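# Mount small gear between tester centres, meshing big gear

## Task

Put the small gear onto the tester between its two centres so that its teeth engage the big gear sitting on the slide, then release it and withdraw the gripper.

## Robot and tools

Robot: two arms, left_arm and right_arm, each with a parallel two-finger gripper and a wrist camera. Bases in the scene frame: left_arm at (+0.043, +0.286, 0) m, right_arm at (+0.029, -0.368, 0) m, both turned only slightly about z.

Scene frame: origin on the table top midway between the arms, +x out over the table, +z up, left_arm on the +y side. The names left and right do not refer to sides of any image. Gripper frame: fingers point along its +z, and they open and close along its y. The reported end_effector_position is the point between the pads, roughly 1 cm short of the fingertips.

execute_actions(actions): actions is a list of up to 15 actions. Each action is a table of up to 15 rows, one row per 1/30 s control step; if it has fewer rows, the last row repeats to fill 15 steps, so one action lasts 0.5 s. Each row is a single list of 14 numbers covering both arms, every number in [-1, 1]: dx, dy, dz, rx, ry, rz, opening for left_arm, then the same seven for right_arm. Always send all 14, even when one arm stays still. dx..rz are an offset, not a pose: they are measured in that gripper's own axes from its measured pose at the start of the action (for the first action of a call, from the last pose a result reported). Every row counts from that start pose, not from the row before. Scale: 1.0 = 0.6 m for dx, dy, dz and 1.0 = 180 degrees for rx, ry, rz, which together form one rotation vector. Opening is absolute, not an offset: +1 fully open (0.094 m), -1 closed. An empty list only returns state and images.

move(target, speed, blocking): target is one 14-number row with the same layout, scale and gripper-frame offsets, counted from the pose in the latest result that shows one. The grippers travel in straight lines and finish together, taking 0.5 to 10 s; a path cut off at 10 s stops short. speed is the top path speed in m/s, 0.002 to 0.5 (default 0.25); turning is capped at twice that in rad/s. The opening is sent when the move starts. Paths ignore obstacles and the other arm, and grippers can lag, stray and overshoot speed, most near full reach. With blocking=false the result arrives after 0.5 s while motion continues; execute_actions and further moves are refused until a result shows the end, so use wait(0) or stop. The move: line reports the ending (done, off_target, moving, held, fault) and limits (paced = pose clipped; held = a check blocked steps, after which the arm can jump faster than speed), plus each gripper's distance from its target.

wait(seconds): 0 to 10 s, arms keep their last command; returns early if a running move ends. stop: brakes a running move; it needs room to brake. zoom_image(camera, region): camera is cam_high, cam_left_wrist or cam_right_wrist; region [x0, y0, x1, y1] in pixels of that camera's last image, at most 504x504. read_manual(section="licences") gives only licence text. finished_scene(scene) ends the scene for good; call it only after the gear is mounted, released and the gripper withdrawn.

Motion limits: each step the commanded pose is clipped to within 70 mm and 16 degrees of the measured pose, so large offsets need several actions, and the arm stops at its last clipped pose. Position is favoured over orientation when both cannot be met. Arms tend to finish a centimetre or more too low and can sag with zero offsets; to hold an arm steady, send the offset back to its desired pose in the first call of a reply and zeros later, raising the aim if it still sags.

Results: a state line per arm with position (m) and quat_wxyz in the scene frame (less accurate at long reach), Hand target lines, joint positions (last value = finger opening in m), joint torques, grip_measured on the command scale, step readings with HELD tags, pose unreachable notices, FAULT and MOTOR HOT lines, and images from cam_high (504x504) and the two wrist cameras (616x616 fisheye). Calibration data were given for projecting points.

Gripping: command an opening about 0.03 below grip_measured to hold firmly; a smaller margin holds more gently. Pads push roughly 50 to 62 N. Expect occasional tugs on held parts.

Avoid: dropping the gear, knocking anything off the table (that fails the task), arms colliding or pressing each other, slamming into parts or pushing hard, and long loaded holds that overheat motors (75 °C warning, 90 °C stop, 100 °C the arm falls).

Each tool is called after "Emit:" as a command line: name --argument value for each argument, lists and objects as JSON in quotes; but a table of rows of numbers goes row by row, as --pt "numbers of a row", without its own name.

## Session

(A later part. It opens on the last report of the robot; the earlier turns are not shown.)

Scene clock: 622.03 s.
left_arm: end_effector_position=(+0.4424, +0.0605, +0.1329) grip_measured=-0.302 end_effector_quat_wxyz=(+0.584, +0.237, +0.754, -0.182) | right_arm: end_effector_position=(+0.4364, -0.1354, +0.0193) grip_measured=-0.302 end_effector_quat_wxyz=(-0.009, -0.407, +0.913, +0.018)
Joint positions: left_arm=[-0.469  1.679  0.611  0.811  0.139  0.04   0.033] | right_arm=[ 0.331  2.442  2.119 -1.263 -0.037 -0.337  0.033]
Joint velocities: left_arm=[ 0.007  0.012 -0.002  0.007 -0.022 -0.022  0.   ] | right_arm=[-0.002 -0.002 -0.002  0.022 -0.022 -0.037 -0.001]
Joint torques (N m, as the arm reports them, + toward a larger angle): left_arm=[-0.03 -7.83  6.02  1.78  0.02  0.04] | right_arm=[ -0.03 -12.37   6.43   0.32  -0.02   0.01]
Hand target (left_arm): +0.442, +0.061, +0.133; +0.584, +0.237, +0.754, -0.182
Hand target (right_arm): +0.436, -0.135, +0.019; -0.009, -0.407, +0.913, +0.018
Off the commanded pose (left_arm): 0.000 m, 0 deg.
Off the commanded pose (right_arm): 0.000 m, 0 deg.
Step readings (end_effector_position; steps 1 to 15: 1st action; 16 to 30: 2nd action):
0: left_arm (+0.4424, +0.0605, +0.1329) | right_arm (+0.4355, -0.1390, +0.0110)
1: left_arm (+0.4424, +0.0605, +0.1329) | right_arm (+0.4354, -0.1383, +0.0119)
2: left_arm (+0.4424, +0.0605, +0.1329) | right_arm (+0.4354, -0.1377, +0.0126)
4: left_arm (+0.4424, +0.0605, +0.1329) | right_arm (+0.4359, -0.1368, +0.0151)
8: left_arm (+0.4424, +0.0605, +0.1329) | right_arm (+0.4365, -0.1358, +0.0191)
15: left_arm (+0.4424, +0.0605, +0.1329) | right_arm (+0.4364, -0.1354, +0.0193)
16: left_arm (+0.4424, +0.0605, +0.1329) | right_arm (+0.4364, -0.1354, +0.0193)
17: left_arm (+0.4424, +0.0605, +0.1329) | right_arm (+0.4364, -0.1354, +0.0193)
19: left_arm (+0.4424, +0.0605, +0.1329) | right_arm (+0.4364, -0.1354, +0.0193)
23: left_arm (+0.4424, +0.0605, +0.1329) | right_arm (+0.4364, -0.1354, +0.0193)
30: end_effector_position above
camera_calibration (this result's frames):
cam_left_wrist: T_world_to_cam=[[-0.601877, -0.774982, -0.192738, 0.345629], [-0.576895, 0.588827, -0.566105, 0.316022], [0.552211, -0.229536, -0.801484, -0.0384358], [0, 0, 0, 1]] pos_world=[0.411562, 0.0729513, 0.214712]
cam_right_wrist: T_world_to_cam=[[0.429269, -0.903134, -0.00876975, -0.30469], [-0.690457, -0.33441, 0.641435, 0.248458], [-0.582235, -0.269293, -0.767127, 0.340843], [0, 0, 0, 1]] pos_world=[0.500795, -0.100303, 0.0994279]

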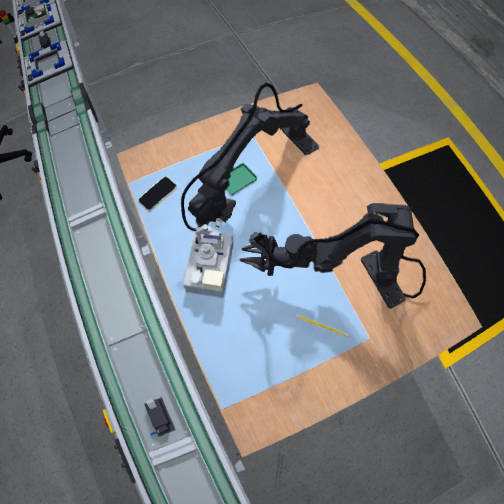

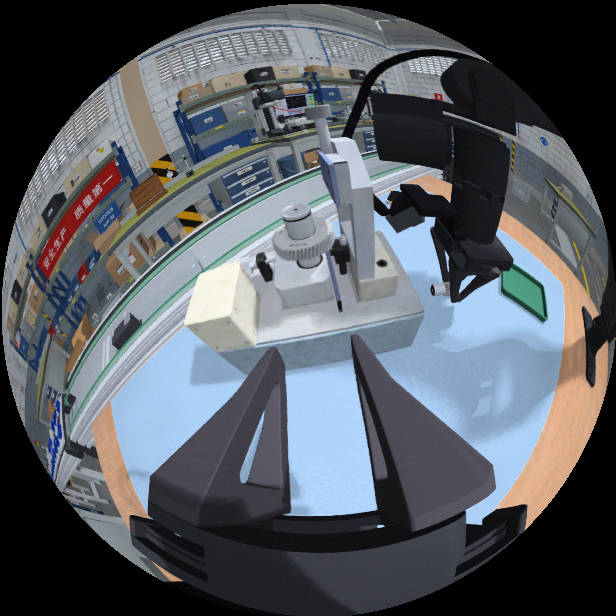

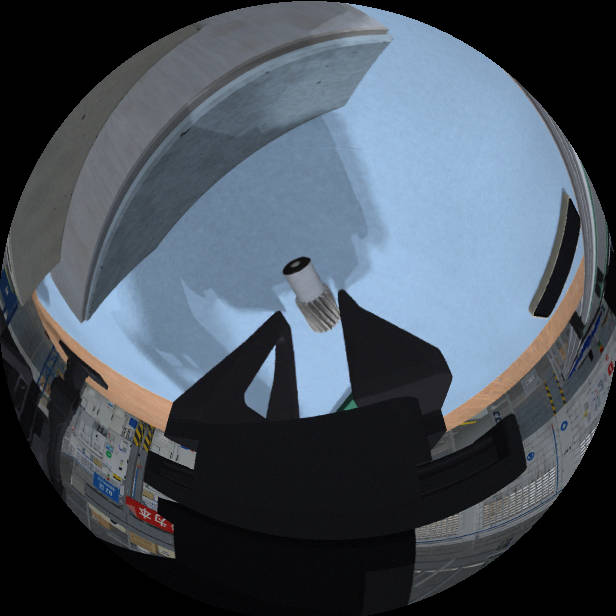

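Emit:
execute_actions --actions '[[[0,0,0,0,0,0,-0.3,-0.008,-0.008,0.005,0.012,-0.008,0,-0.3]],[[0,0,0,0,0,0,-0.3,0,0,0,0,0,0,-0.3]]]'

Scene clock: 627.63 s.
left_arm: end_effector_position=(+0.4424, +0.0605, +0.1329) grip_measured=-0.302 end_effector_quat_wxyz=(+0.584, +0.237, +0.754, -0.182) | right_arm: end_effector_position=(+0.4449, -0.1344, +0.0155) grip_measured=-0.302 end_effector_quat_wxyz=(+0.008, -0.408, +0.913, +0.010)
Joint positions: left_arm=[-0.469  1.679  0.611  0.811  0.139  0.04   0.033] | right_arm=[ 0.331  2.442  2.104 -1.215 -0.019 -0.337  0.033]
Joint velocities: left_arm=[ 0.012 -0.007  0.002 -0.051 -0.007  0.037 -0.001] | right_arm=[ 0.002  0.012 -0.002  0.007 -0.007 -0.037  0.   ]
Joint torques (N m, as the arm reports them, + toward a larger angle): left_arm=[-0.17 -7.84  6.02  1.77  0.04  0.02] | right_arm=[  0.02 -12.53   6.42   0.37  -0.01   0.03]
Hand target (left_arm): +0.442, +0.061, +0.133; +0.584, +0.237, +0.754, -0.182
Hand target (right_arm): +0.445, -0.134, +0.016; +0.008, -0.408, +0.913, +0.010
Off the commanded pose (left_arm): 0.000 m, 0 deg.
Off the commanded pose (right_arm): 0.000 m, 0 deg.
Step readings (end_effector_position; steps 1 to 15: 1st action; 16 to 30: 2nd action):
0: left_arm (+0.4424, +0.0605, +0.1329) | right_arm (+0.4364, -0.1354, +0.0193)
1: left_arm (+0.4424, +0.0605, +0.1329) | right_arm (+0.4373, -0.1355, +0.0188)
2: left_arm (+0.4424, +0.0605, +0.1329) | right_arm (+0.4389, -0.1352, +0.0182)
4: left_arm (+0.4424, +0.0605, +0.1329) | right_arm (+0.4408, -0.1351, +0.0168)
8: left_arm (+0.4424, +0.0605, +0.1329) | right_arm (+0.4428, -0.1350, +0.0155)
15: left_arm (+0.4424, +0.0605, +0.1329) | right_arm (+0.4449, -0.1343, +0.0155)
16: left_arm (+0.4424, +0.0605, +0.1329) | right_arm (+0.4449, -0.1344, +0.0155)
17: left_arm (+0.4424, +0.0605, +0.1329) | right_arm (+0.4449, -0.1344, +0.0155)
19: left_arm (+0.4424, +0.0605, +0.1329) | right_arm (+0.4449, -0.1344, +0.0155)
23: left_arm (+0.4424, +0.0605, +0.1329) | right_arm (+0.4449, -0.1344, +0.0155)
30: end_effector_position above
camera_calibration (this result's frames):
cam_left_wrist: T_world_to_cam=[[-0.601877, -0.774982, -0.192738, 0.345629], [-0.576895, 0.588827, -0.566105, 0.316022], [0.552211, -0.229536, -0.801484, -0.0384358], [0, 0, 0, 1]] pos_world=[0.411562, 0.0729513, 0.214712]
cam_right_wrist: T_world_to_cam=[[0.429282, -0.903142, 0.00719478, -0.307705], [-0.71416, -0.334556, 0.614856, 0.26798], [-0.552895, -0.269084, -0.788607, 0.3305], [0, 0, 0, 1]] pos_world=[0.506204, -0.0993141, 0.0980788]

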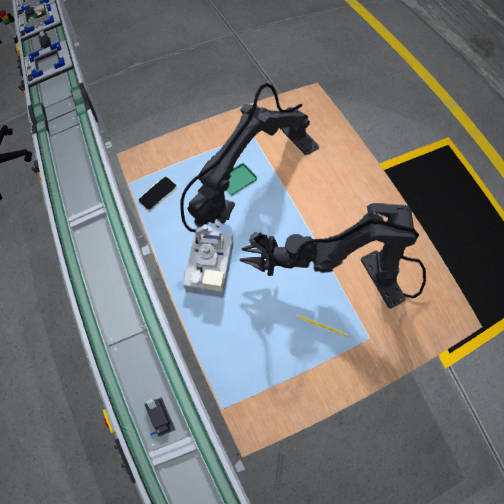

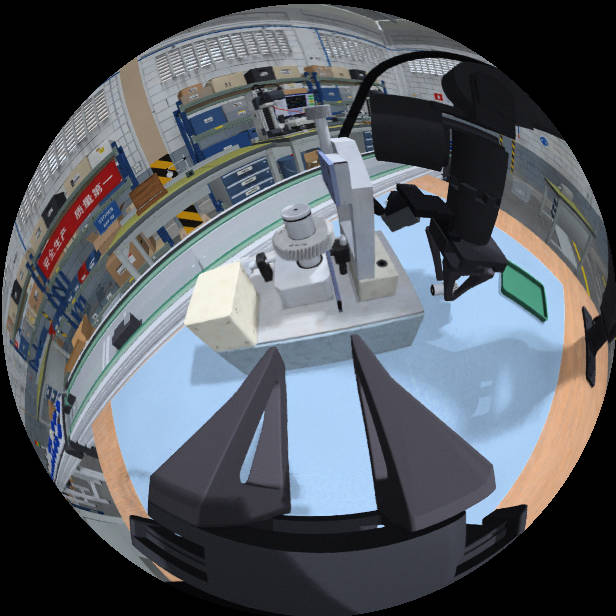

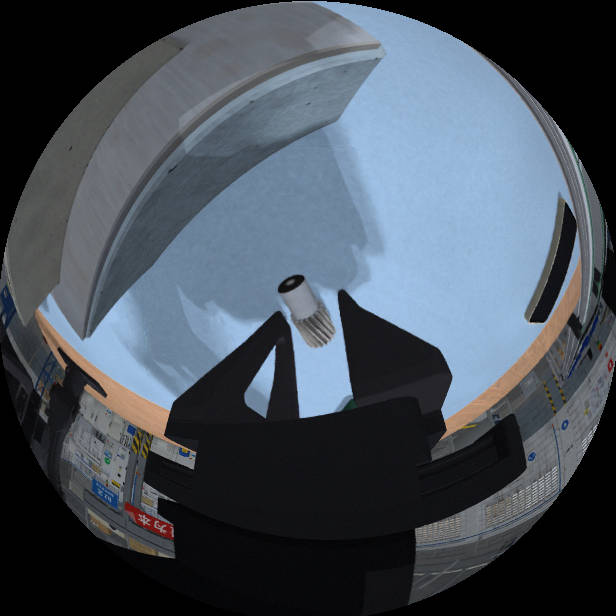

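Emit:
move --target '[0,0,0,0,0,0,-0.3,0,0,0,0,0,0,-0.69]'

Emit:
move --target '[0,0,0,0,0,0,-0.3,0.03,0,-0.15,0,0,-0.055,-0.69]' --speed 0.1

Emit:
move --target '[0,0,0,0,0,0,-0.3,-0.08,0,-0.08,0,-0.5,0,-0.69]'

Scene clock: 638.63 s.
left_arm: end_effector_position=(+0.4424, +0.0605, +0.1329) grip_measured=-0.302 end_effector_quat_wxyz=(+0.584, +0.237, +0.754, -0.182) | right_arm: end_effector_position=(+0.4449, -0.1344, +0.0155) grip_measured=-0.648 end_effector_quat_wxyz=(+0.008, -0.408, +0.913, +0.010)
Joint positions: left_arm=[-0.469  1.679  0.611  0.811  0.139  0.04   0.033] | right_arm=[ 0.331  2.442  2.104 -1.215 -0.019 -0.337  0.017]
Joint velocities: left_arm=[-0.007 -0.022 -0.007  0.037  0.022 -0.081  0.001] | right_arm=[ 0.042 -0.007 -0.012 -0.051  0.022  0.007  0.001]
Joint torques (N m, as the arm reports them, + toward a larger angle): left_arm=[-0.05 -7.86  6.06  1.8   0.03  0.  ] | right_arm=[  0.04 -12.52   6.48   0.37  -0.01   0.01]
Hand target (left_arm): +0.442, +0.061, +0.133; +0.584, +0.237, +0.754, -0.182
Hand target (right_arm): +0.445, -0.134, +0.016; +0.008, -0.408, +0.913, +0.010
Off the commanded pose (left_arm): 0.000 m, 0 deg.
Off the commanded pose (right_arm): 0.000 m, 0 deg.
move: done
camera_calibration (this result's frames):
cam_left_wrist: T_world_to_cam=[[-0.601877, -0.774982, -0.192738, 0.345629], [-0.576895, 0.588827, -0.566105, 0.316022], [0.552211, -0.229536, -0.801484, -0.0384358], [0, 0, 0, 1]] pos_world=[0.411562, 0.0729513, 0.214712]
cam_right_wrist: T_world_to_cam=[[0.429282, -0.903142, 0.00719478, -0.307705], [-0.71416, -0.334556, 0.614856, 0.26798], [-0.552895, -0.269084, -0.788607, 0.3305], [0, 0, 0, 1]] pos_world=[0.506204, -0.0993141, 0.0980788]

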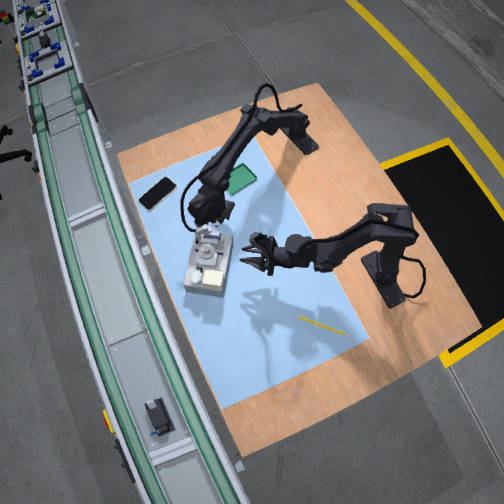

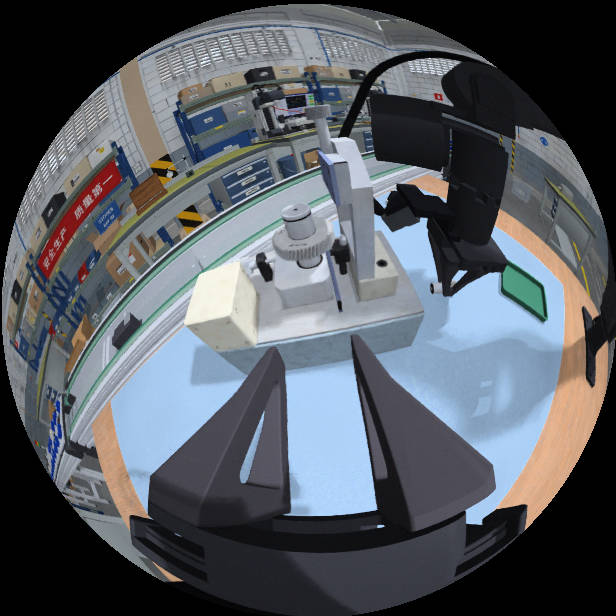

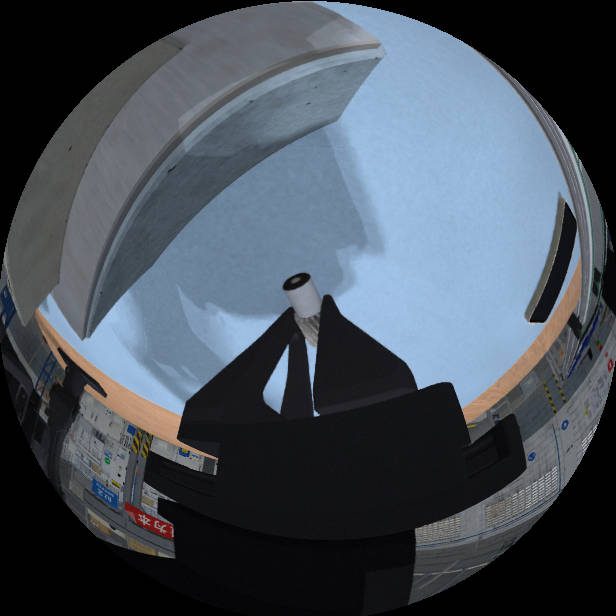

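Scene clock: 640.20 s.
left_arm: end_effector_position=(+0.4424, +0.0605, +0.1329) grip_measured=-0.302 end_effector_quat_wxyz=(+0.584, +0.237, +0.754, -0.182) | right_arm: end_effector_position=(+0.4232, -0.1492, +0.0864) grip_measured=-0.648 end_effector_quat_wxyz=(-0.014, -0.485, +0.875, +0.010)
Joint positions: left_arm=[-0.469  1.679  0.611  0.811  0.139  0.04   0.033] | right_arm=[ 0.325  2.363  2.245 -1.481 -0.019 -0.516  0.017]
Joint velocities: left_arm=[ 0.012  0.012 -0.017  0.022  0.051  0.037 -0.   ] | right_arm=[ 0.002 -0.007  0.007 -0.066 -0.007  0.051 -0.001]
Joint torques (N m, as the arm reports them, + toward a larger angle): left_arm=[ 0.01 -7.93  5.98  1.8   0.01 -0.01] | right_arm=[ -0.62 -13.53   9.1    0.19  -0.05  -0.05]
Hand target (left_arm): +0.442, +0.061, +0.133; +0.584, +0.237, +0.754, -0.182
Hand target (right_arm): +0.430, -0.150, +0.105; +0.009, -0.485, +0.875, +0.009
Off the commanded pose (left_arm): 0.000 m, 0 deg.
Off the commanded pose (right_arm): 0.021 m, 3 deg.
move: off_target (right_arm)
camera_calibration (this result's frames):
cam_left_wrist: T_world_to_cam=[[-0.601877, -0.774982, -0.192738, 0.345629], [-0.576895, 0.588827, -0.566105, 0.316022], [0.552211, -0.229536, -0.801484, -0.0384358], [0, 0, 0, 1]] pos_world=[0.411562, 0.0729513, 0.214712]
cam_right_wrist: T_world_to_cam=[[0.578403, -0.815736, 0.00495261, -0.362189], [-0.623476, -0.438149, 0.647536, 0.147313], [-0.526049, -0.377625, -0.762019, 0.340551], [0, 0, 0, 1]] pos_world=[0.480484, -0.102306, 0.165909]

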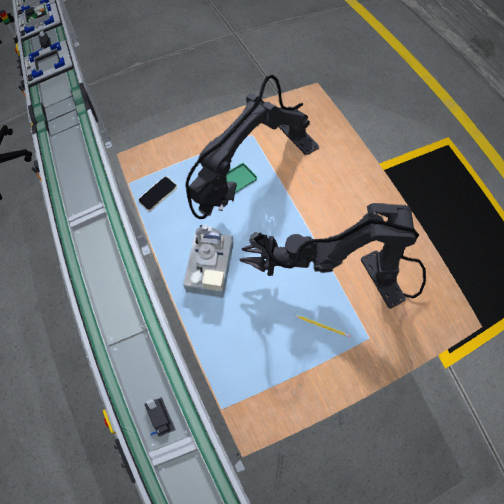

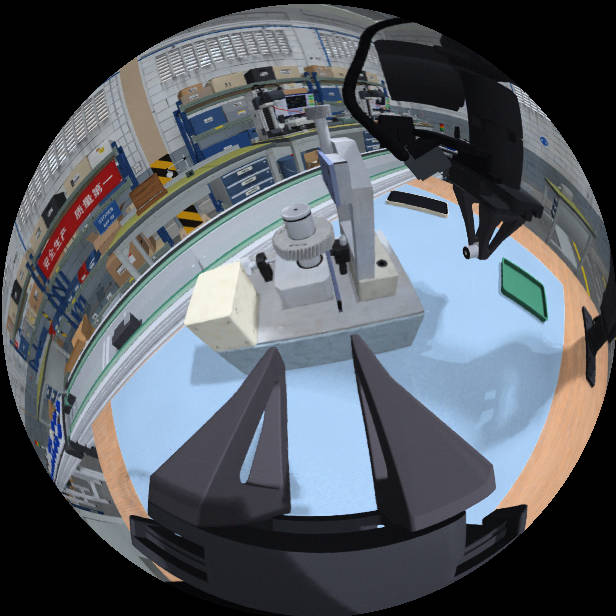

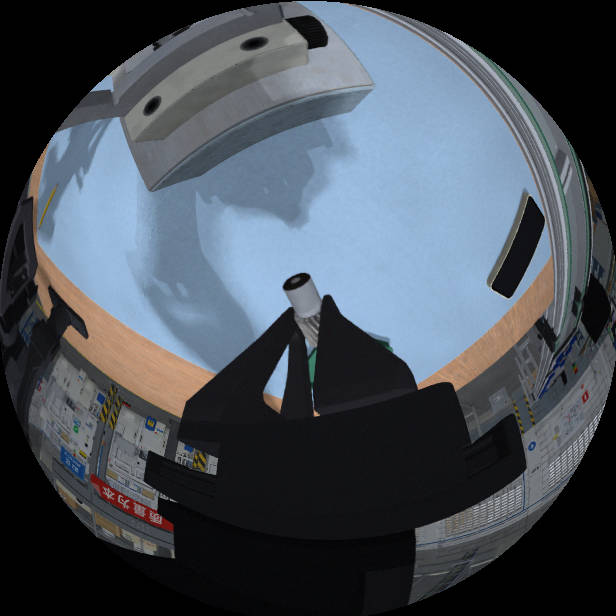

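Scene clock: 644.17 s.
left_arm: end_effector_position=(+0.4424, +0.0605, +0.1329) grip_measured=-0.302 end_effector_quat_wxyz=(+0.584, +0.237, +0.754, -0.182) | right_arm: end_effector_position=(+0.4557, -0.1055, +0.1369) grip_measured=-0.648 end_effector_quat_wxyz=(+0.613, -0.342, +0.624, +0.345)
Joint positions: left_arm=[-0.469  1.679  0.611  0.811  0.139  0.04   0.033] | right_arm=[ 0.148  2.059  0.821  1.224 -0.695  0.003  0.017]
Joint velocities: left_arm=[ 0.017 -0.017  0.017 -0.007 -0.081 -0.007  0.   ] | right_arm=[ 0.007 -0.022 -0.002  0.022  0.022  0.066 -0.   ]
Joint torques (N m, as the arm reports them, + toward a larger angle): left_arm=[-0.07 -7.79  6.07  1.8   0.01  0.02] | right_arm=[-0.11 -7.88  4.26  2.06 -0.05  0.08]
Hand target (left_arm): +0.442, +0.061, +0.133; +0.584, +0.237, +0.754, -0.182
Hand target (right_arm): +0.453, -0.107, +0.131; +0.609, -0.339, +0.627, +0.348
Off the commanded pose (left_arm): 0.000 m, 0 deg.
Off the commanded pose (right_arm): 0.007 m, 1 deg.
move: done
camera_calibration (this result's frames):
cam_left_wrist: T_world_to_cam=[[-0.601877, -0.774982, -0.192738, 0.345629], [-0.576895, 0.588827, -0.566105, 0.316022], [0.552211, -0.229536, -0.801484, -0.0384358], [0, 0, 0, 1]] pos_world=[0.411562, 0.0729513, 0.214712]
cam_right_wrist: T_world_to_cam=[[0.762551, -0.511832, -0.395657, -0.342593], [-0.610816, -0.368153, -0.700976, 0.340242], [0.21312, 0.776204, -0.59337, 0.174409], [0, 0, 0, 1]] pos_world=[0.4319, -0.185466, 0.206441]

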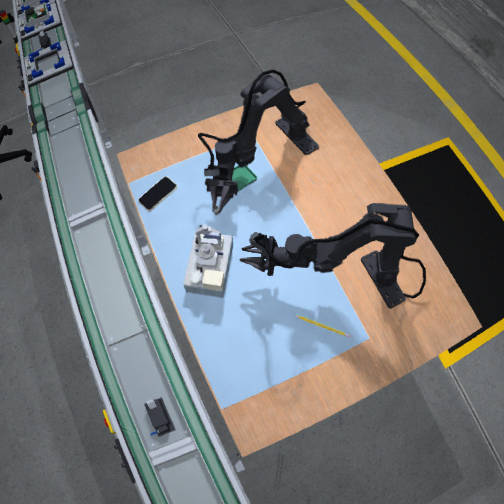

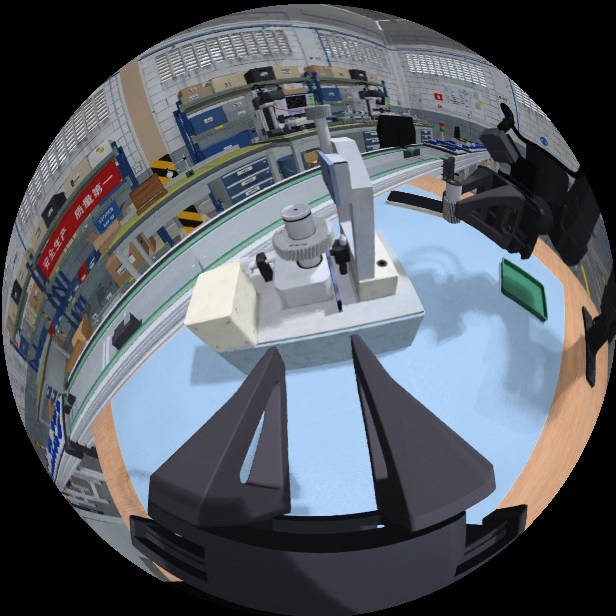

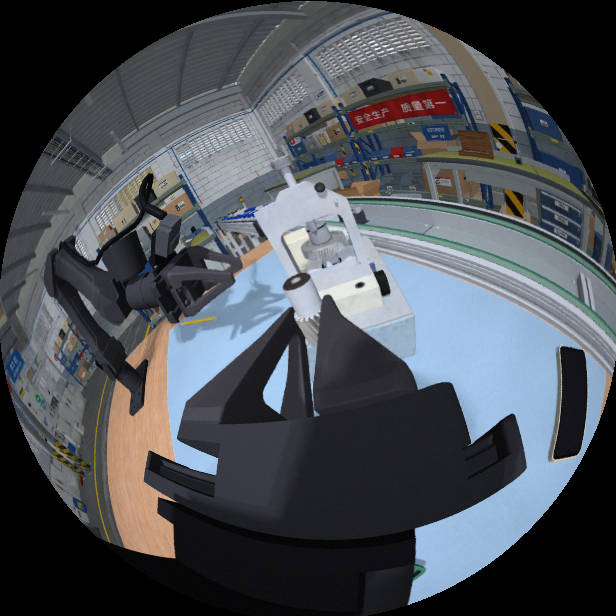

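Emit:
move --target '[0,0,0,0,0,0,-0.3,0,-0.005,0.13,0,-0.012,0,-0.69]' --speed 0.08

Emit:
zoom_image --camera "cam_left_wrist" --region '[240,100,480,320]'

Emit:
zoom_image --camera "cam_right_wrist" --region '[200,180,440,380]'

Scene clock: 653.73 s.
left_arm: end_effector_position=(+0.4424, +0.0605, +0.1329) grip_measured=-0.302 end_effector_quat_wxyz=(+0.584, +0.237, +0.754, -0.182) | right_arm: end_effector_position=(+0.4936, -0.0470, +0.1265) grip_measured=-0.648 end_effector_quat_wxyz=(+0.615, -0.339, +0.620, +0.350)
Joint positions: left_arm=[-0.469  1.679  0.611  0.811  0.139  0.04   0.033] | right_arm=[ 0.254  2.238  1.085  1.154 -0.592  0.017  0.017]
Joint velocities: left_arm=[ 0.002 -0.027 -0.007  0.022  0.037 -0.007 -0.   ] | right_arm=[-0.007 -0.017 -0.007 -0.022 -0.007 -0.081 -0.   ]
Joint torques (N m, as the arm reports them, + toward a larger angle): left_arm=[-0.1  -7.81  5.94  1.81  0.02  0.02] | right_arm=[ 0.61 -9.96  8.42  1.89  0.1   0.08]
Hand target (left_arm): +0.442, +0.061, +0.133; +0.584, +0.237, +0.754, -0.182
Hand target (right_arm): +0.499, -0.041, +0.137; +0.624, -0.336, +0.612, +0.350
Off the commanded pose (left_arm): 0.000 m, 0 deg.
Off the commanded pose (right_arm): 0.013 m, 2 deg.
move: off_target (right_arm)
camera_calibration (this result's frames):
cam_left_wrist: T_world_to_cam=[[-0.601877, -0.774982, -0.192738, 0.345629], [-0.576895, 0.588827, -0.566105, 0.316022], [0.552211, -0.229536, -0.801484, -0.0384358], [0, 0, 0, 1]] pos_world=[0.411562, 0.0729513, 0.214712]
cam_right_wrist: T_world_to_cam=[[0.764641, -0.504546, -0.400947, -0.345692], [-0.608709, -0.361105, -0.706453, 0.377586], [0.211654, 0.784243, -0.583237, 0.114618], [0, 0, 0, 1]] pos_world=[0.469911, -0.127957, 0.194993]

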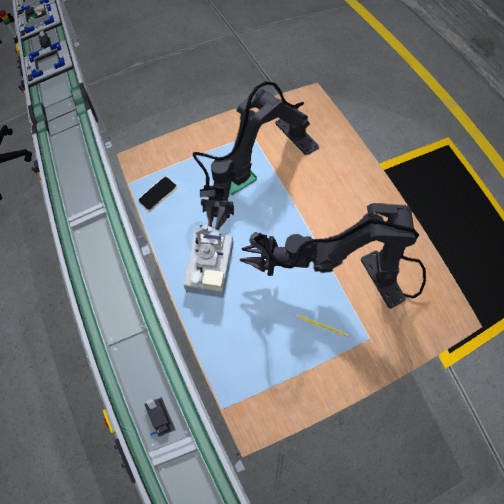

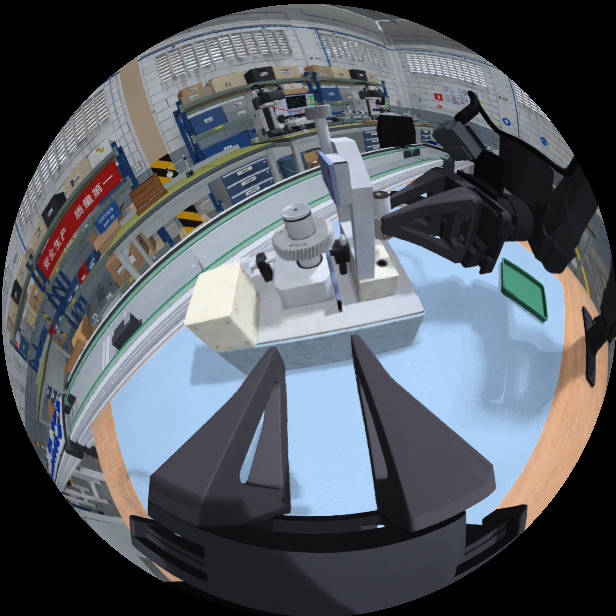

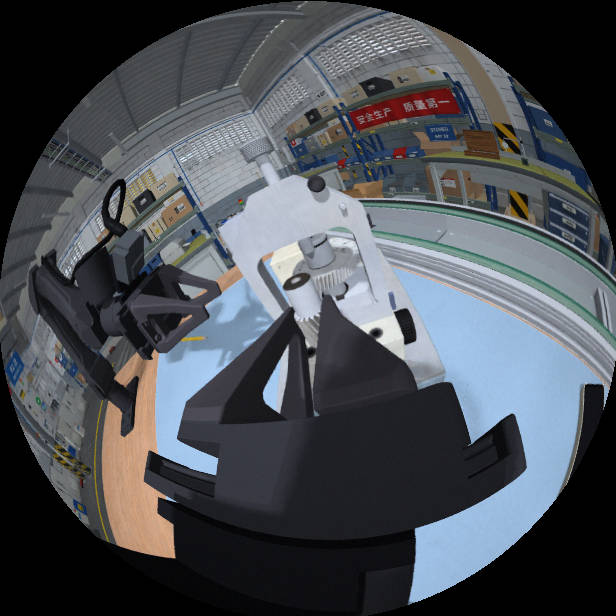

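Region (240, 100, 480, 320) of cam_left_wrist's 616x616 image, scaled by 2.100, with more detail than that image has; it fills the top 462 rows of this view, and the rest is white.

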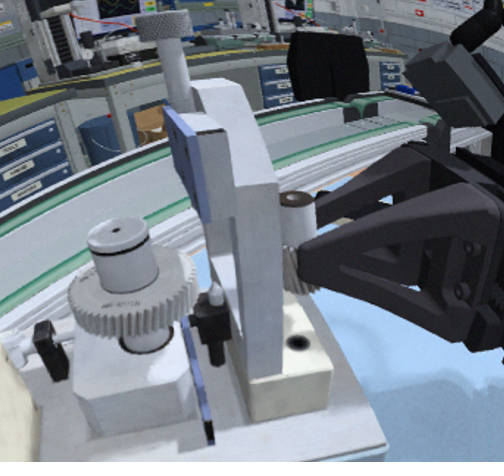

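Region (200, 180, 440, 380) of cam_right_wrist's 616x616 image, scaled by 2.100, with more detail than that image has.

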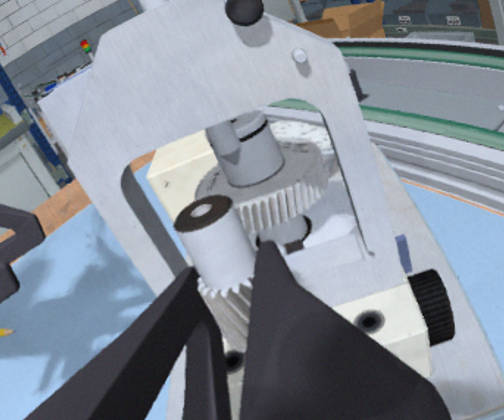

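Emit:
move --target '[-0.25,-0.052,0.045,0,0.17,0,-0.3,-0.03,-0.022,0,0,-0.008,0,-0.69]'

Scene clock: 669.17 s.
left_arm: end_effector_position=(+0.4747, -0.0003, +0.2590) grip_measured=-0.302 end_effector_quat_wxyz=(+0.356, +0.279, +0.886, -0.104) | right_arm: end_effector_position=(+0.4963, -0.0533, +0.1220) grip_measured=-0.648 end_effector_quat_wxyz=(+0.606, -0.335, +0.629, +0.354)
Joint positions: left_arm=[-0.593  1.897  1.94  -0.854  0.002  0.024  0.033] | right_arm=[ 0.237  2.238  1.085  1.133 -0.609  0.028  0.017]
Joint velocities: left_arm=[-0.017 -0.002  0.022  0.022  0.022  0.022 -0.003] | right_arm=[-0.007  0.002 -0.002 -0.051 -0.037  0.066  0.   ]
Joint torques (N m, as the arm reports them, + toward a larger angle): left_arm=[ -0.6  -11.2   10.04   1.31  -0.09  -0.05] | right_arm=[ -0.7  -11.87   8.27   1.88  -0.12   0.08]
Hand target (left_arm): +0.475, -0.004, +0.271; +0.367, +0.277, +0.882, -0.107
Hand target (right_arm): +0.504, -0.055, +0.144; +0.623, -0.335, +0.613, +0.354
Off the commanded pose (left_arm): 0.013 m, 1 deg.
Off the commanded pose (right_arm): 0.024 m, 3 deg.
move: off_target (left_arm, right_arm)
camera_calibration (this result's frames):
cam_left_wrist: T_world_to_cam=[[-0.675931, -0.722118, -0.147181, 0.365654], [-0.723991, 0.687963, -0.0504318, 0.378162], [0.137673, 0.0724692, -0.987823, 0.275912], [0, 0, 0, 1]] pos_world=[0.482958, -0.0161112, 0.345441]
cam_right_wrist: T_world_to_cam=[[0.753429, -0.505459, -0.420543, -0.344777], [-0.627894, -0.363227, -0.688342, 0.381016], [0.195176, 0.782673, -0.59104, 0.125385], [0, 0, 0, 1]] pos_world=[0.474531, -0.134011, 0.191383]

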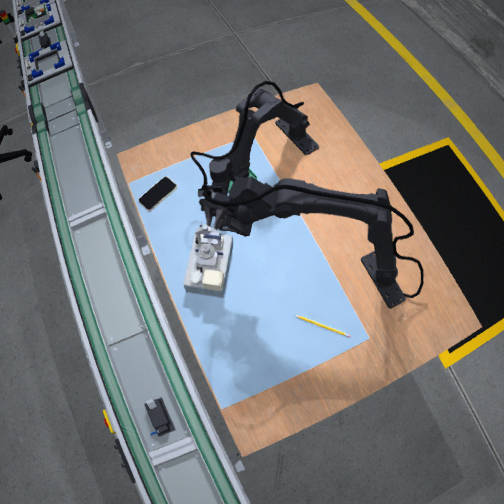

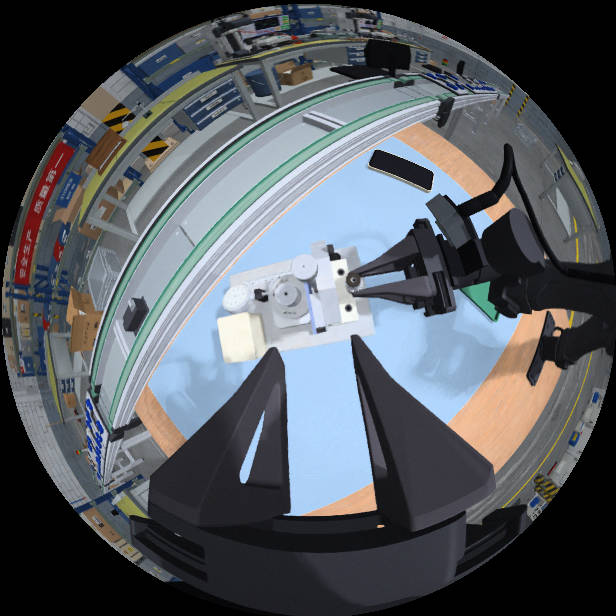

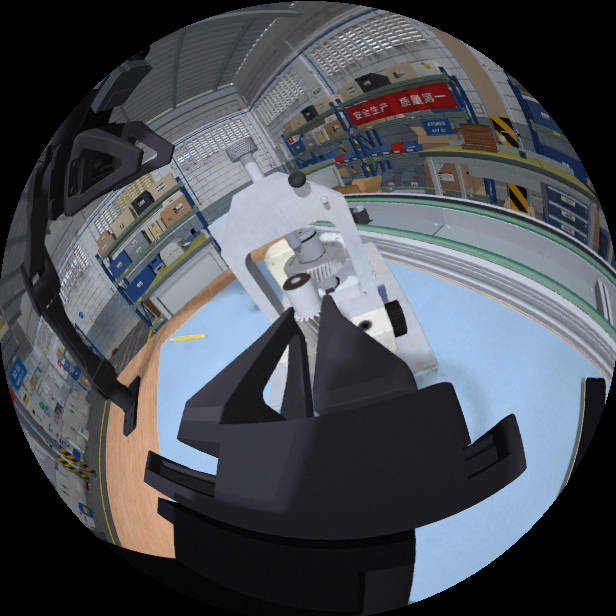

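Emit:
move --target '[-0.039,0.007,0.102,0,0,0,-0.3,-0.05,0,0,0,-0.03,-0.006,-0.69]' --speed 0.1

Emit:
execute_actions --actions '[[[0,0,0,0,0,0,-0.78,0,0,0,0,0,0,-0.69]],[[0,0,0,0,0,0,-0.78,0,0,0,0,0,0,-0.69]],[[-0.055,0,-0.055,0,-0.04,0,-0.78,0,0,0,0,0,0,-0.69]],[[-0.055,0,-0.055,0,-0.04,0,-0.78,0,0,0,0,0,0,-0.69]],[[-0.055,0,-0.055,0,-0.04,0,-0.78,0,0,0,0,0,0,-0.69]],[[-0.055,0,-0.055,0,-0.04,0,-0.78,0,0,0,0,0,0,-0.69]]]'

Scene clock: 683.27 s.
left_arm: end_effector_position=(+0.5217, -0.0315, +0.2167) grip_measured=-0.302 end_effector_quat_wxyz=(+0.342, +0.281, +0.891, -0.100) | right_arm: end_effector_position=(+0.4961, -0.0534, +0.1380) grip_measured=-0.648 end_effector_quat_wxyz=(+0.625, -0.327, +0.609, +0.363)
Joint positions: left_arm=[-0.593  2.15   2.16  -0.852  0.002  0.024  0.033] | right_arm=[ 0.237  2.238  1.085  1.207 -0.609  0.064  0.017]
Joint velocities: left_arm=[-0.007  0.007  0.032  0.007  0.022 -0.007  0.   ] | right_arm=[ 0.007 -0.022 -0.002  0.037 -0.081 -0.037 -0.001]
Joint torques (N m, as the arm reports them, + toward a larger angle): left_arm=[  0.37 -13.77  10.05   1.28   0.06   0.02] | right_arm=[ -0.01 -11.47   6.24   2.09   0.1    0.09]
Hand target (left_arm): +0.525, -0.031, +0.232; +0.356, +0.279, +0.885, -0.104
Hand target (right_arm): +0.497, -0.054, +0.152; +0.638, -0.324, +0.597, +0.363
Off the commanded pose (left_arm): 0.015 m, 2 deg.
Off the commanded pose (right_arm): 0.014 m, 2 deg.
move: off_target (left_arm, right_arm)
camera_calibration (this result's frames):
cam_left_wrist: T_world_to_cam=[[-0.679654, -0.719645, -0.142064, 0.36955], [-0.724898, 0.688566, -0.0200152, 0.42542], [0.112224, 0.0893784, -0.989655, 0.244105], [0, 0, 0, 1]] pos_world=[0.532158, -0.0488021, 0.302594]
cam_right_wrist: T_world_to_cam=[[0.769197, -0.484797, -0.416303, -0.345217], [-0.601457, -0.329221, -0.727917, 0.386023], [0.215836, 0.8103, -0.54482, 0.119828], [0, 0, 0, 1]] pos_world=[0.471853, -0.13737, 0.202563]

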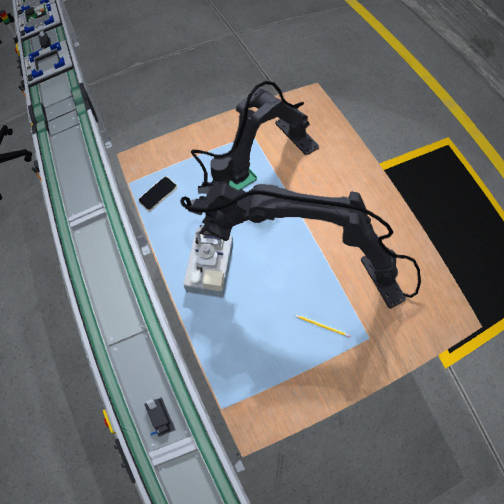

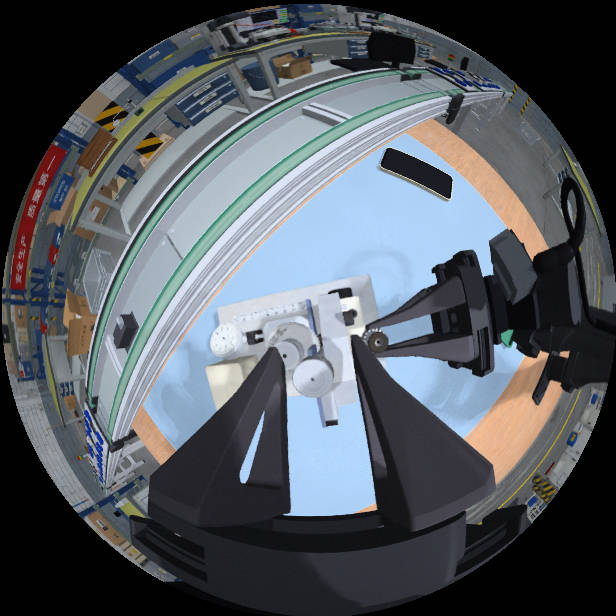

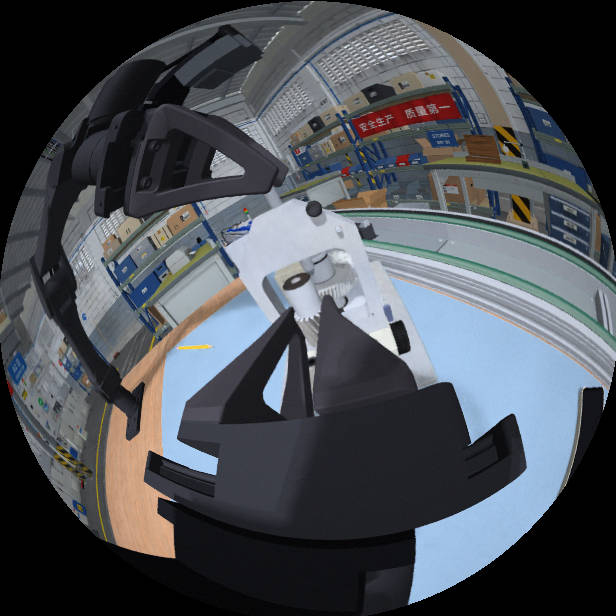

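Scene clock: 686.27 s.
left_arm: end_effector_position=(+0.5222, -0.0306, +0.2249) grip_measured=-0.685 end_effector_quat_wxyz=(+0.375, +0.276, +0.878, -0.108) | right_arm: end_effector_position=(+0.4961, -0.0534, +0.1380) grip_measured=-0.648 end_effector_quat_wxyz=(+0.625, -0.327, +0.609, +0.363)
Joint positions: left_arm=[-0.593  2.078  2.032 -0.722 -0.002  0.024  0.015] | right_arm=[ 0.237  2.238  1.085  1.207 -0.609  0.064  0.017]
Joint velocities: left_arm=[-0.002 -0.007 -0.012  0.007  0.051 -0.022 -0.001] | right_arm=[ 0.002  0.002 -0.012  0.066 -0.007  0.022 -0.   ]
Joint torques (N m, as the arm reports them, + toward a larger angle): left_arm=[ -0.09 -19.41   8.04   1.83   0.08   0.  ] | right_arm=[  0.02 -10.42   5.67   1.87   0.     0.04]
Hand target (left_arm): +0.520, -0.031, +0.270; +0.421, +0.270, +0.857, -0.123
Hand target (right_arm): +0.496, -0.053, +0.138; +0.625, -0.327, +0.609, +0.363
Off the commanded pose (left_arm): 0.046 m, 6 deg.
Off the commanded pose (right_arm): 0.000 m, 0 deg.
Step readings (end_effector_position; steps 1 to 15: 1st action; 16 to 30: 2nd action; 31 to 45: 3rd action; 46 to 60: 4th action; 61 to 75: 5th action; 76 to 90: 6th action):
0: left_arm (+0.5217, -0.0315, +0.2167) | right_arm (+0.4961, -0.0534, +0.1380)
1: left_arm (+0.5217, -0.0315, +0.2167) | right_arm (+0.4961, -0.0534, +0.1380)
2: left_arm (+0.5222, -0.0308, +0.2167) | right_arm (+0.4961, -0.0534, +0.1380)
4: left_arm (+0.5223, -0.0307, +0.2167) | right_arm (+0.4961, -0.0534, +0.1380)
8: left_arm (+0.5223, -0.0307, +0.2167) | right_arm (+0.4961, -0.0534, +0.1380)
15: left_arm (+0.5223, -0.0307, +0.2167) | right_arm (+0.4961, -0.0534, +0.1380)
16: left_arm (+0.5223, -0.0307, +0.2167) | right_arm (+0.4961, -0.0534, +0.1380)
17: left_arm (+0.5223, -0.0307, +0.2167) | right_arm (+0.4961, -0.0534, +0.1380)
19: left_arm (+0.5223, -0.0307, +0.2167) | right_arm (+0.4961, -0.0534, +0.1380)
23: left_arm (+0.5223, -0.0307, +0.2167) | right_arm (+0.4961, -0.0534, +0.1380)
30: left_arm (+0.5223, -0.0307, +0.2167) | right_arm (+0.4961, -0.0534, +0.1380)
31: left_arm (+0.5222, -0.0306, +0.2188) | right_arm (+0.4961, -0.0534, +0.1380)
32: left_arm (+0.5222, -0.0306, +0.2194) | right_arm (+0.4961, -0.0534, +0.1380)
34: left_arm (+0.5223, -0.0307, +0.2210) | right_arm (+0.4961, -0.0534, +0.1380)
38: left_arm (+0.5223, -0.0307, +0.2224) | right_arm (+0.4961, -0.0534, +0.1380)
45: left_arm (+0.5223, -0.0307, +0.2221) | right_arm (+0.4961, -0.0534, +0.1380)
46: left_arm (+0.5221, -0.0306, +0.2225) | right_arm (+0.4961, -0.0534, +0.1380)
47: left_arm (+0.5221, -0.0306, +0.2228) | right_arm (+0.4961, -0.0534, +0.1380)
49: left_arm (+0.5222, -0.0306, +0.2235) | right_arm (+0.4961, -0.0534, +0.1380)
53: left_arm (+0.5223, -0.0307, +0.2240) | right_arm (+0.4961, -0.0534, +0.1380)
60: left_arm (+0.5223, -0.0307, +0.2239) | right_arm (+0.4961, -0.0534, +0.1380)
61: left_arm (+0.5221, -0.0306, +0.2242) | right_arm (+0.4961, -0.0534, +0.1380)
62: left_arm (+0.5221, -0.0306, +0.2241) | right_arm (+0.4961, -0.0534, +0.1380)
64: left_arm (+0.5222, -0.0306, +0.2244) | right_arm (+0.4961, -0.0534, +0.1380)
68: left_arm (+0.5222, -0.0306, +0.2245) | right_arm (+0.4961, -0.0534, +0.1380)
75: left_arm (+0.5223, -0.0307, +0.2245) | right_arm (+0.4961, -0.0534, +0.1380)
76: left_arm (+0.5221, -0.0306, +0.2246) | right_arm (+0.4961, -0.0534, +0.1380)
77: left_arm (+0.5221, -0.0305, +0.2244) | right_arm (+0.4961, -0.0534, +0.1380)
79: left_arm (+0.5222, -0.0306, +0.2248) | right_arm (+0.4961, -0.0534, +0.1380)
83: left_arm (+0.5222, -0.0306, +0.2249) | right_arm (+0.4961, -0.0534, +0.1380)
90: end_effector_position above
camera_calibration (this result's frames):
cam_left_wrist: T_world_to_cam=[[-0.667999, -0.727478, -0.156691, 0.368626], [-0.723717, 0.684099, -0.0907824, 0.440538], [0.173234, 0.0527573, -0.983467, 0.217791], [0, 0, 0, 1]] pos_world=[0.527338, -0.0446944, 0.311944]
cam_right_wrist: T_world_to_cam=[[0.76907, -0.4847, -0.416649, -0.345101], [-0.601688, -0.329085, -0.727788, 0.386127], [0.215646, 0.810412, -0.544728, 0.119916], [0, 0, 0, 1]] pos_world=[0.471875, -0.137383, 0.202554]

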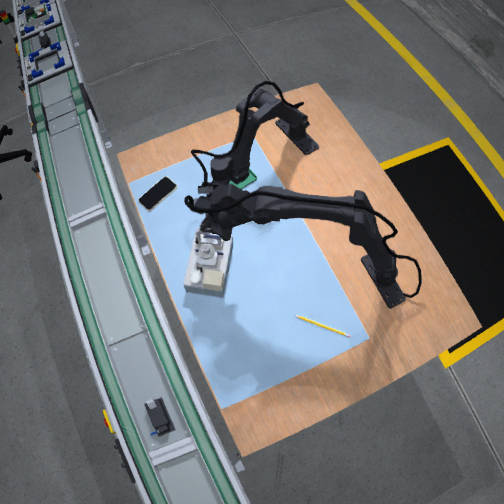

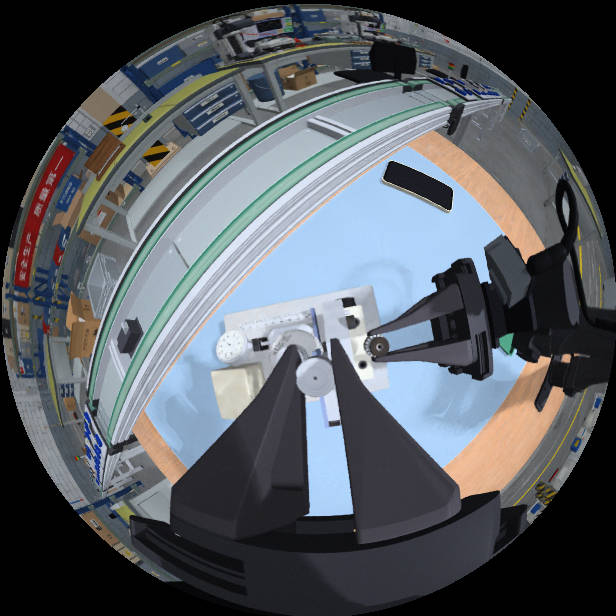

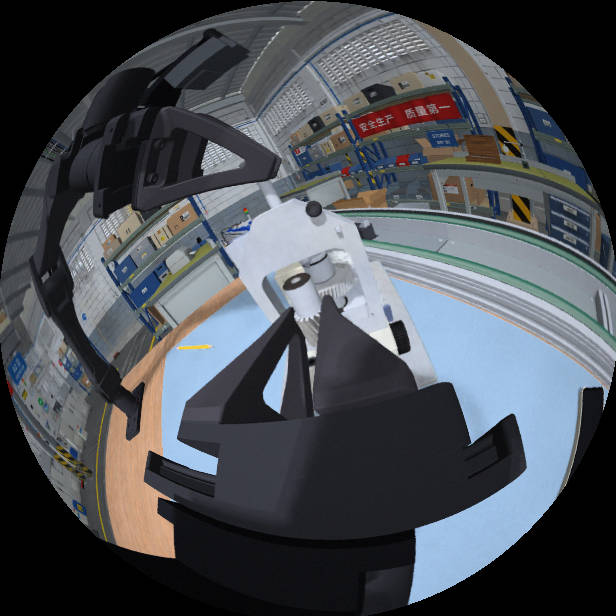

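Emit:
execute_actions --actions '[[[-0.085,0,-0.075,0,-0.04,0,-0.78,0.006,0,0,0,0.008,-0.015,-0.69]],[[-0.085,0,-0.075,0,-0.04,0,-0.78,0,0,0.03,0,0,0,-0.69]],[[-0.085,0,-0.075,0,-0.04,0,-0.78,0,0,0,0,0,0,-0.69]]]'

Scene clock: 695.20 s.
left_arm: end_effector_position=(+0.5220, -0.0305, +0.2410) grip_measured=-0.685 end_effector_quat_wxyz=(+0.365, +0.277, +0.882, -0.105) | right_arm: end_effector_position=(+0.4995, -0.0441, +0.1186) grip_measured=-0.648 end_effector_quat_wxyz=(+0.609, -0.341, +0.625, +0.349)
Joint positions: left_arm=[-0.593  2.123  2.182 -0.851 -0.002  0.024  0.015] | right_arm=[ 0.254  2.268  1.119  1.132 -0.595  0.012  0.017]
Joint velocities: left_arm=[-0.017  0.012 -0.002  0.051 -0.022 -0.022 -0.   ] | right_arm=[ 0.012  0.017  0.007  0.007 -0.051  0.022  0.001]
Joint torques (N m, as the arm reports them, + toward a larger angle): left_arm=[ -0.18 -19.11  13.05   1.58   0.06  -0.01] | right_arm=[  0.06 -10.67   5.84   1.92  -0.01  -0.01]
Hand target (left_arm): +0.520, -0.031, +0.307; +0.428, +0.269, +0.854, -0.126
Hand target (right_arm): +0.500, -0.044, +0.119; +0.609, -0.341, +0.625, +0.349
Off the commanded pose (left_arm): 0.067 m, 8 deg.
Off the commanded pose (right_arm): 0.000 m, 0 deg.
Step readings (end_effector_position; steps 1 to 15: 1st action; 16 to 30: 2nd action; 31 to 45: 3rd action):
0: left_arm (+0.5222, -0.0306, +0.2249) | right_arm (+0.4961, -0.0534, +0.1380)
1: left_arm (+0.5222, -0.0306, +0.2264) | right_arm (+0.4961, -0.0534, +0.1372)
2: left_arm (+0.5222, -0.0306, +0.2278) | right_arm (+0.4961, -0.0533, +0.1362)
4: left_arm (+0.5223, -0.0307, +0.2326) | right_arm (+0.4962, -0.0533, +0.1337)
8: left_arm (+0.5220, -0.0305, +0.2363) | right_arm (+0.4963, -0.0533, +0.1313)
15: left_arm (+0.5221, -0.0306, +0.2361) | right_arm (+0.4963, -0.0533, +0.1299)
16: left_arm (+0.5221, -0.0306, +0.2369) | right_arm (+0.4970, -0.0525, +0.1292)
17: left_arm (+0.5222, -0.0306, +0.2376) | right_arm (+0.4988, -0.0511, +0.1287)
19: left_arm (+0.5221, -0.0305, +0.2390) | right_arm (+0.5005, -0.0476, +0.1260)
23: left_arm (+0.5221, -0.0305, +0.2402) | right_arm (+0.4993, -0.0440, +0.1202)
30: left_arm (+0.5220, -0.0305, +0.2399) | right_arm (+0.4995, -0.0441, +0.1186)
31: left_arm (+0.5221, -0.0306, +0.2406) | right_arm (+0.4995, -0.0441, +0.1186)
32: left_arm (+0.5222, -0.0306, +0.2406) | right_arm (+0.4995, -0.0441, +0.1186)
34: left_arm (+0.5221, -0.0306, +0.2409) | right_arm (+0.4995, -0.0441, +0.1186)
38: left_arm (+0.5221, -0.0305, +0.2410) | right_arm (+0.4995, -0.0441, +0.1186)
45: end_effector_position above
camera_calibration (this result's frames):
cam_left_wrist: T_world_to_cam=[[-0.670856, -0.725582, -0.153242, 0.371826], [-0.72519, 0.685077, -0.0690498, 0.437332], [0.155084, 0.0648073, -0.985773, 0.244018], [0, 0, 0, 1]] pos_world=[0.528747, -0.0456303, 0.327723]
cam_right_wrist: T_world_to_cam=[[0.761678, -0.506388, -0.404248, -0.350101], [-0.615264, -0.369567, -0.696327, 0.378432], [0.203215, 0.779096, -0.593053, 0.111624], [0, 0, 0, 1]] pos_world=[0.476816, -0.124397, 0.188184]

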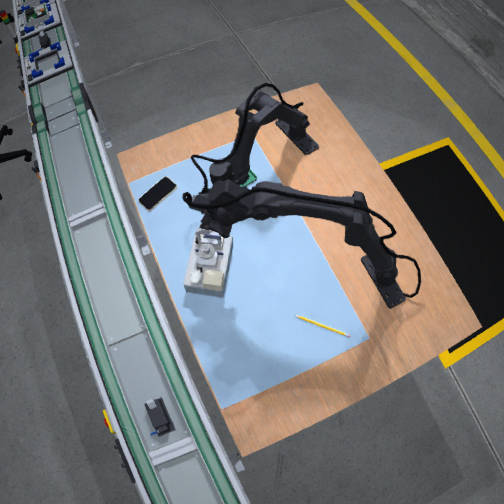

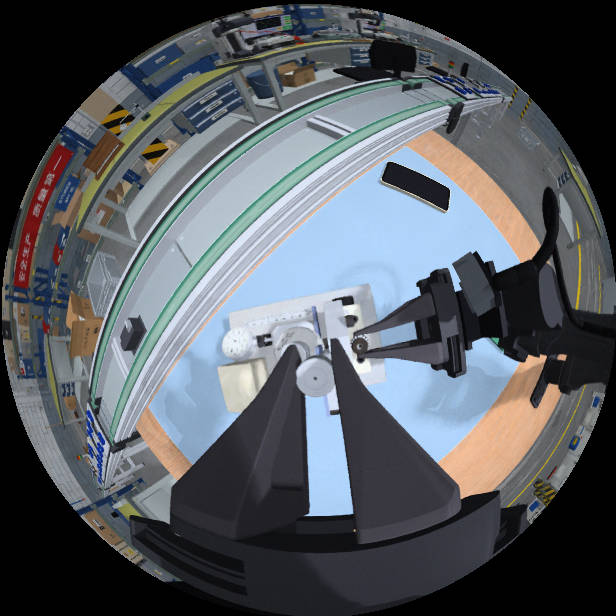

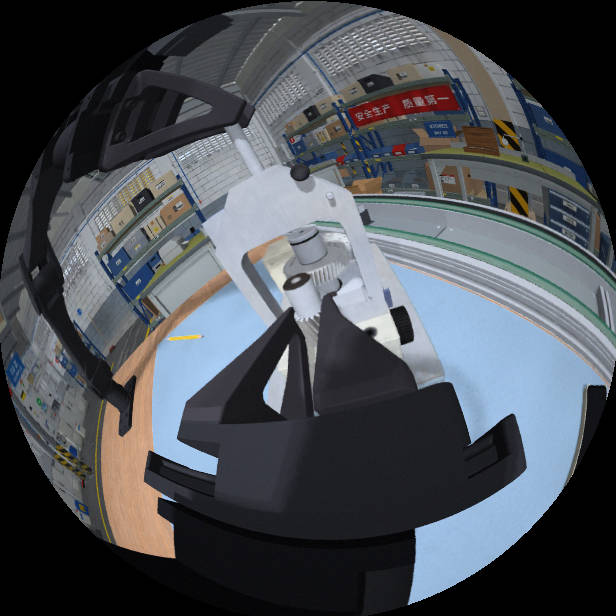

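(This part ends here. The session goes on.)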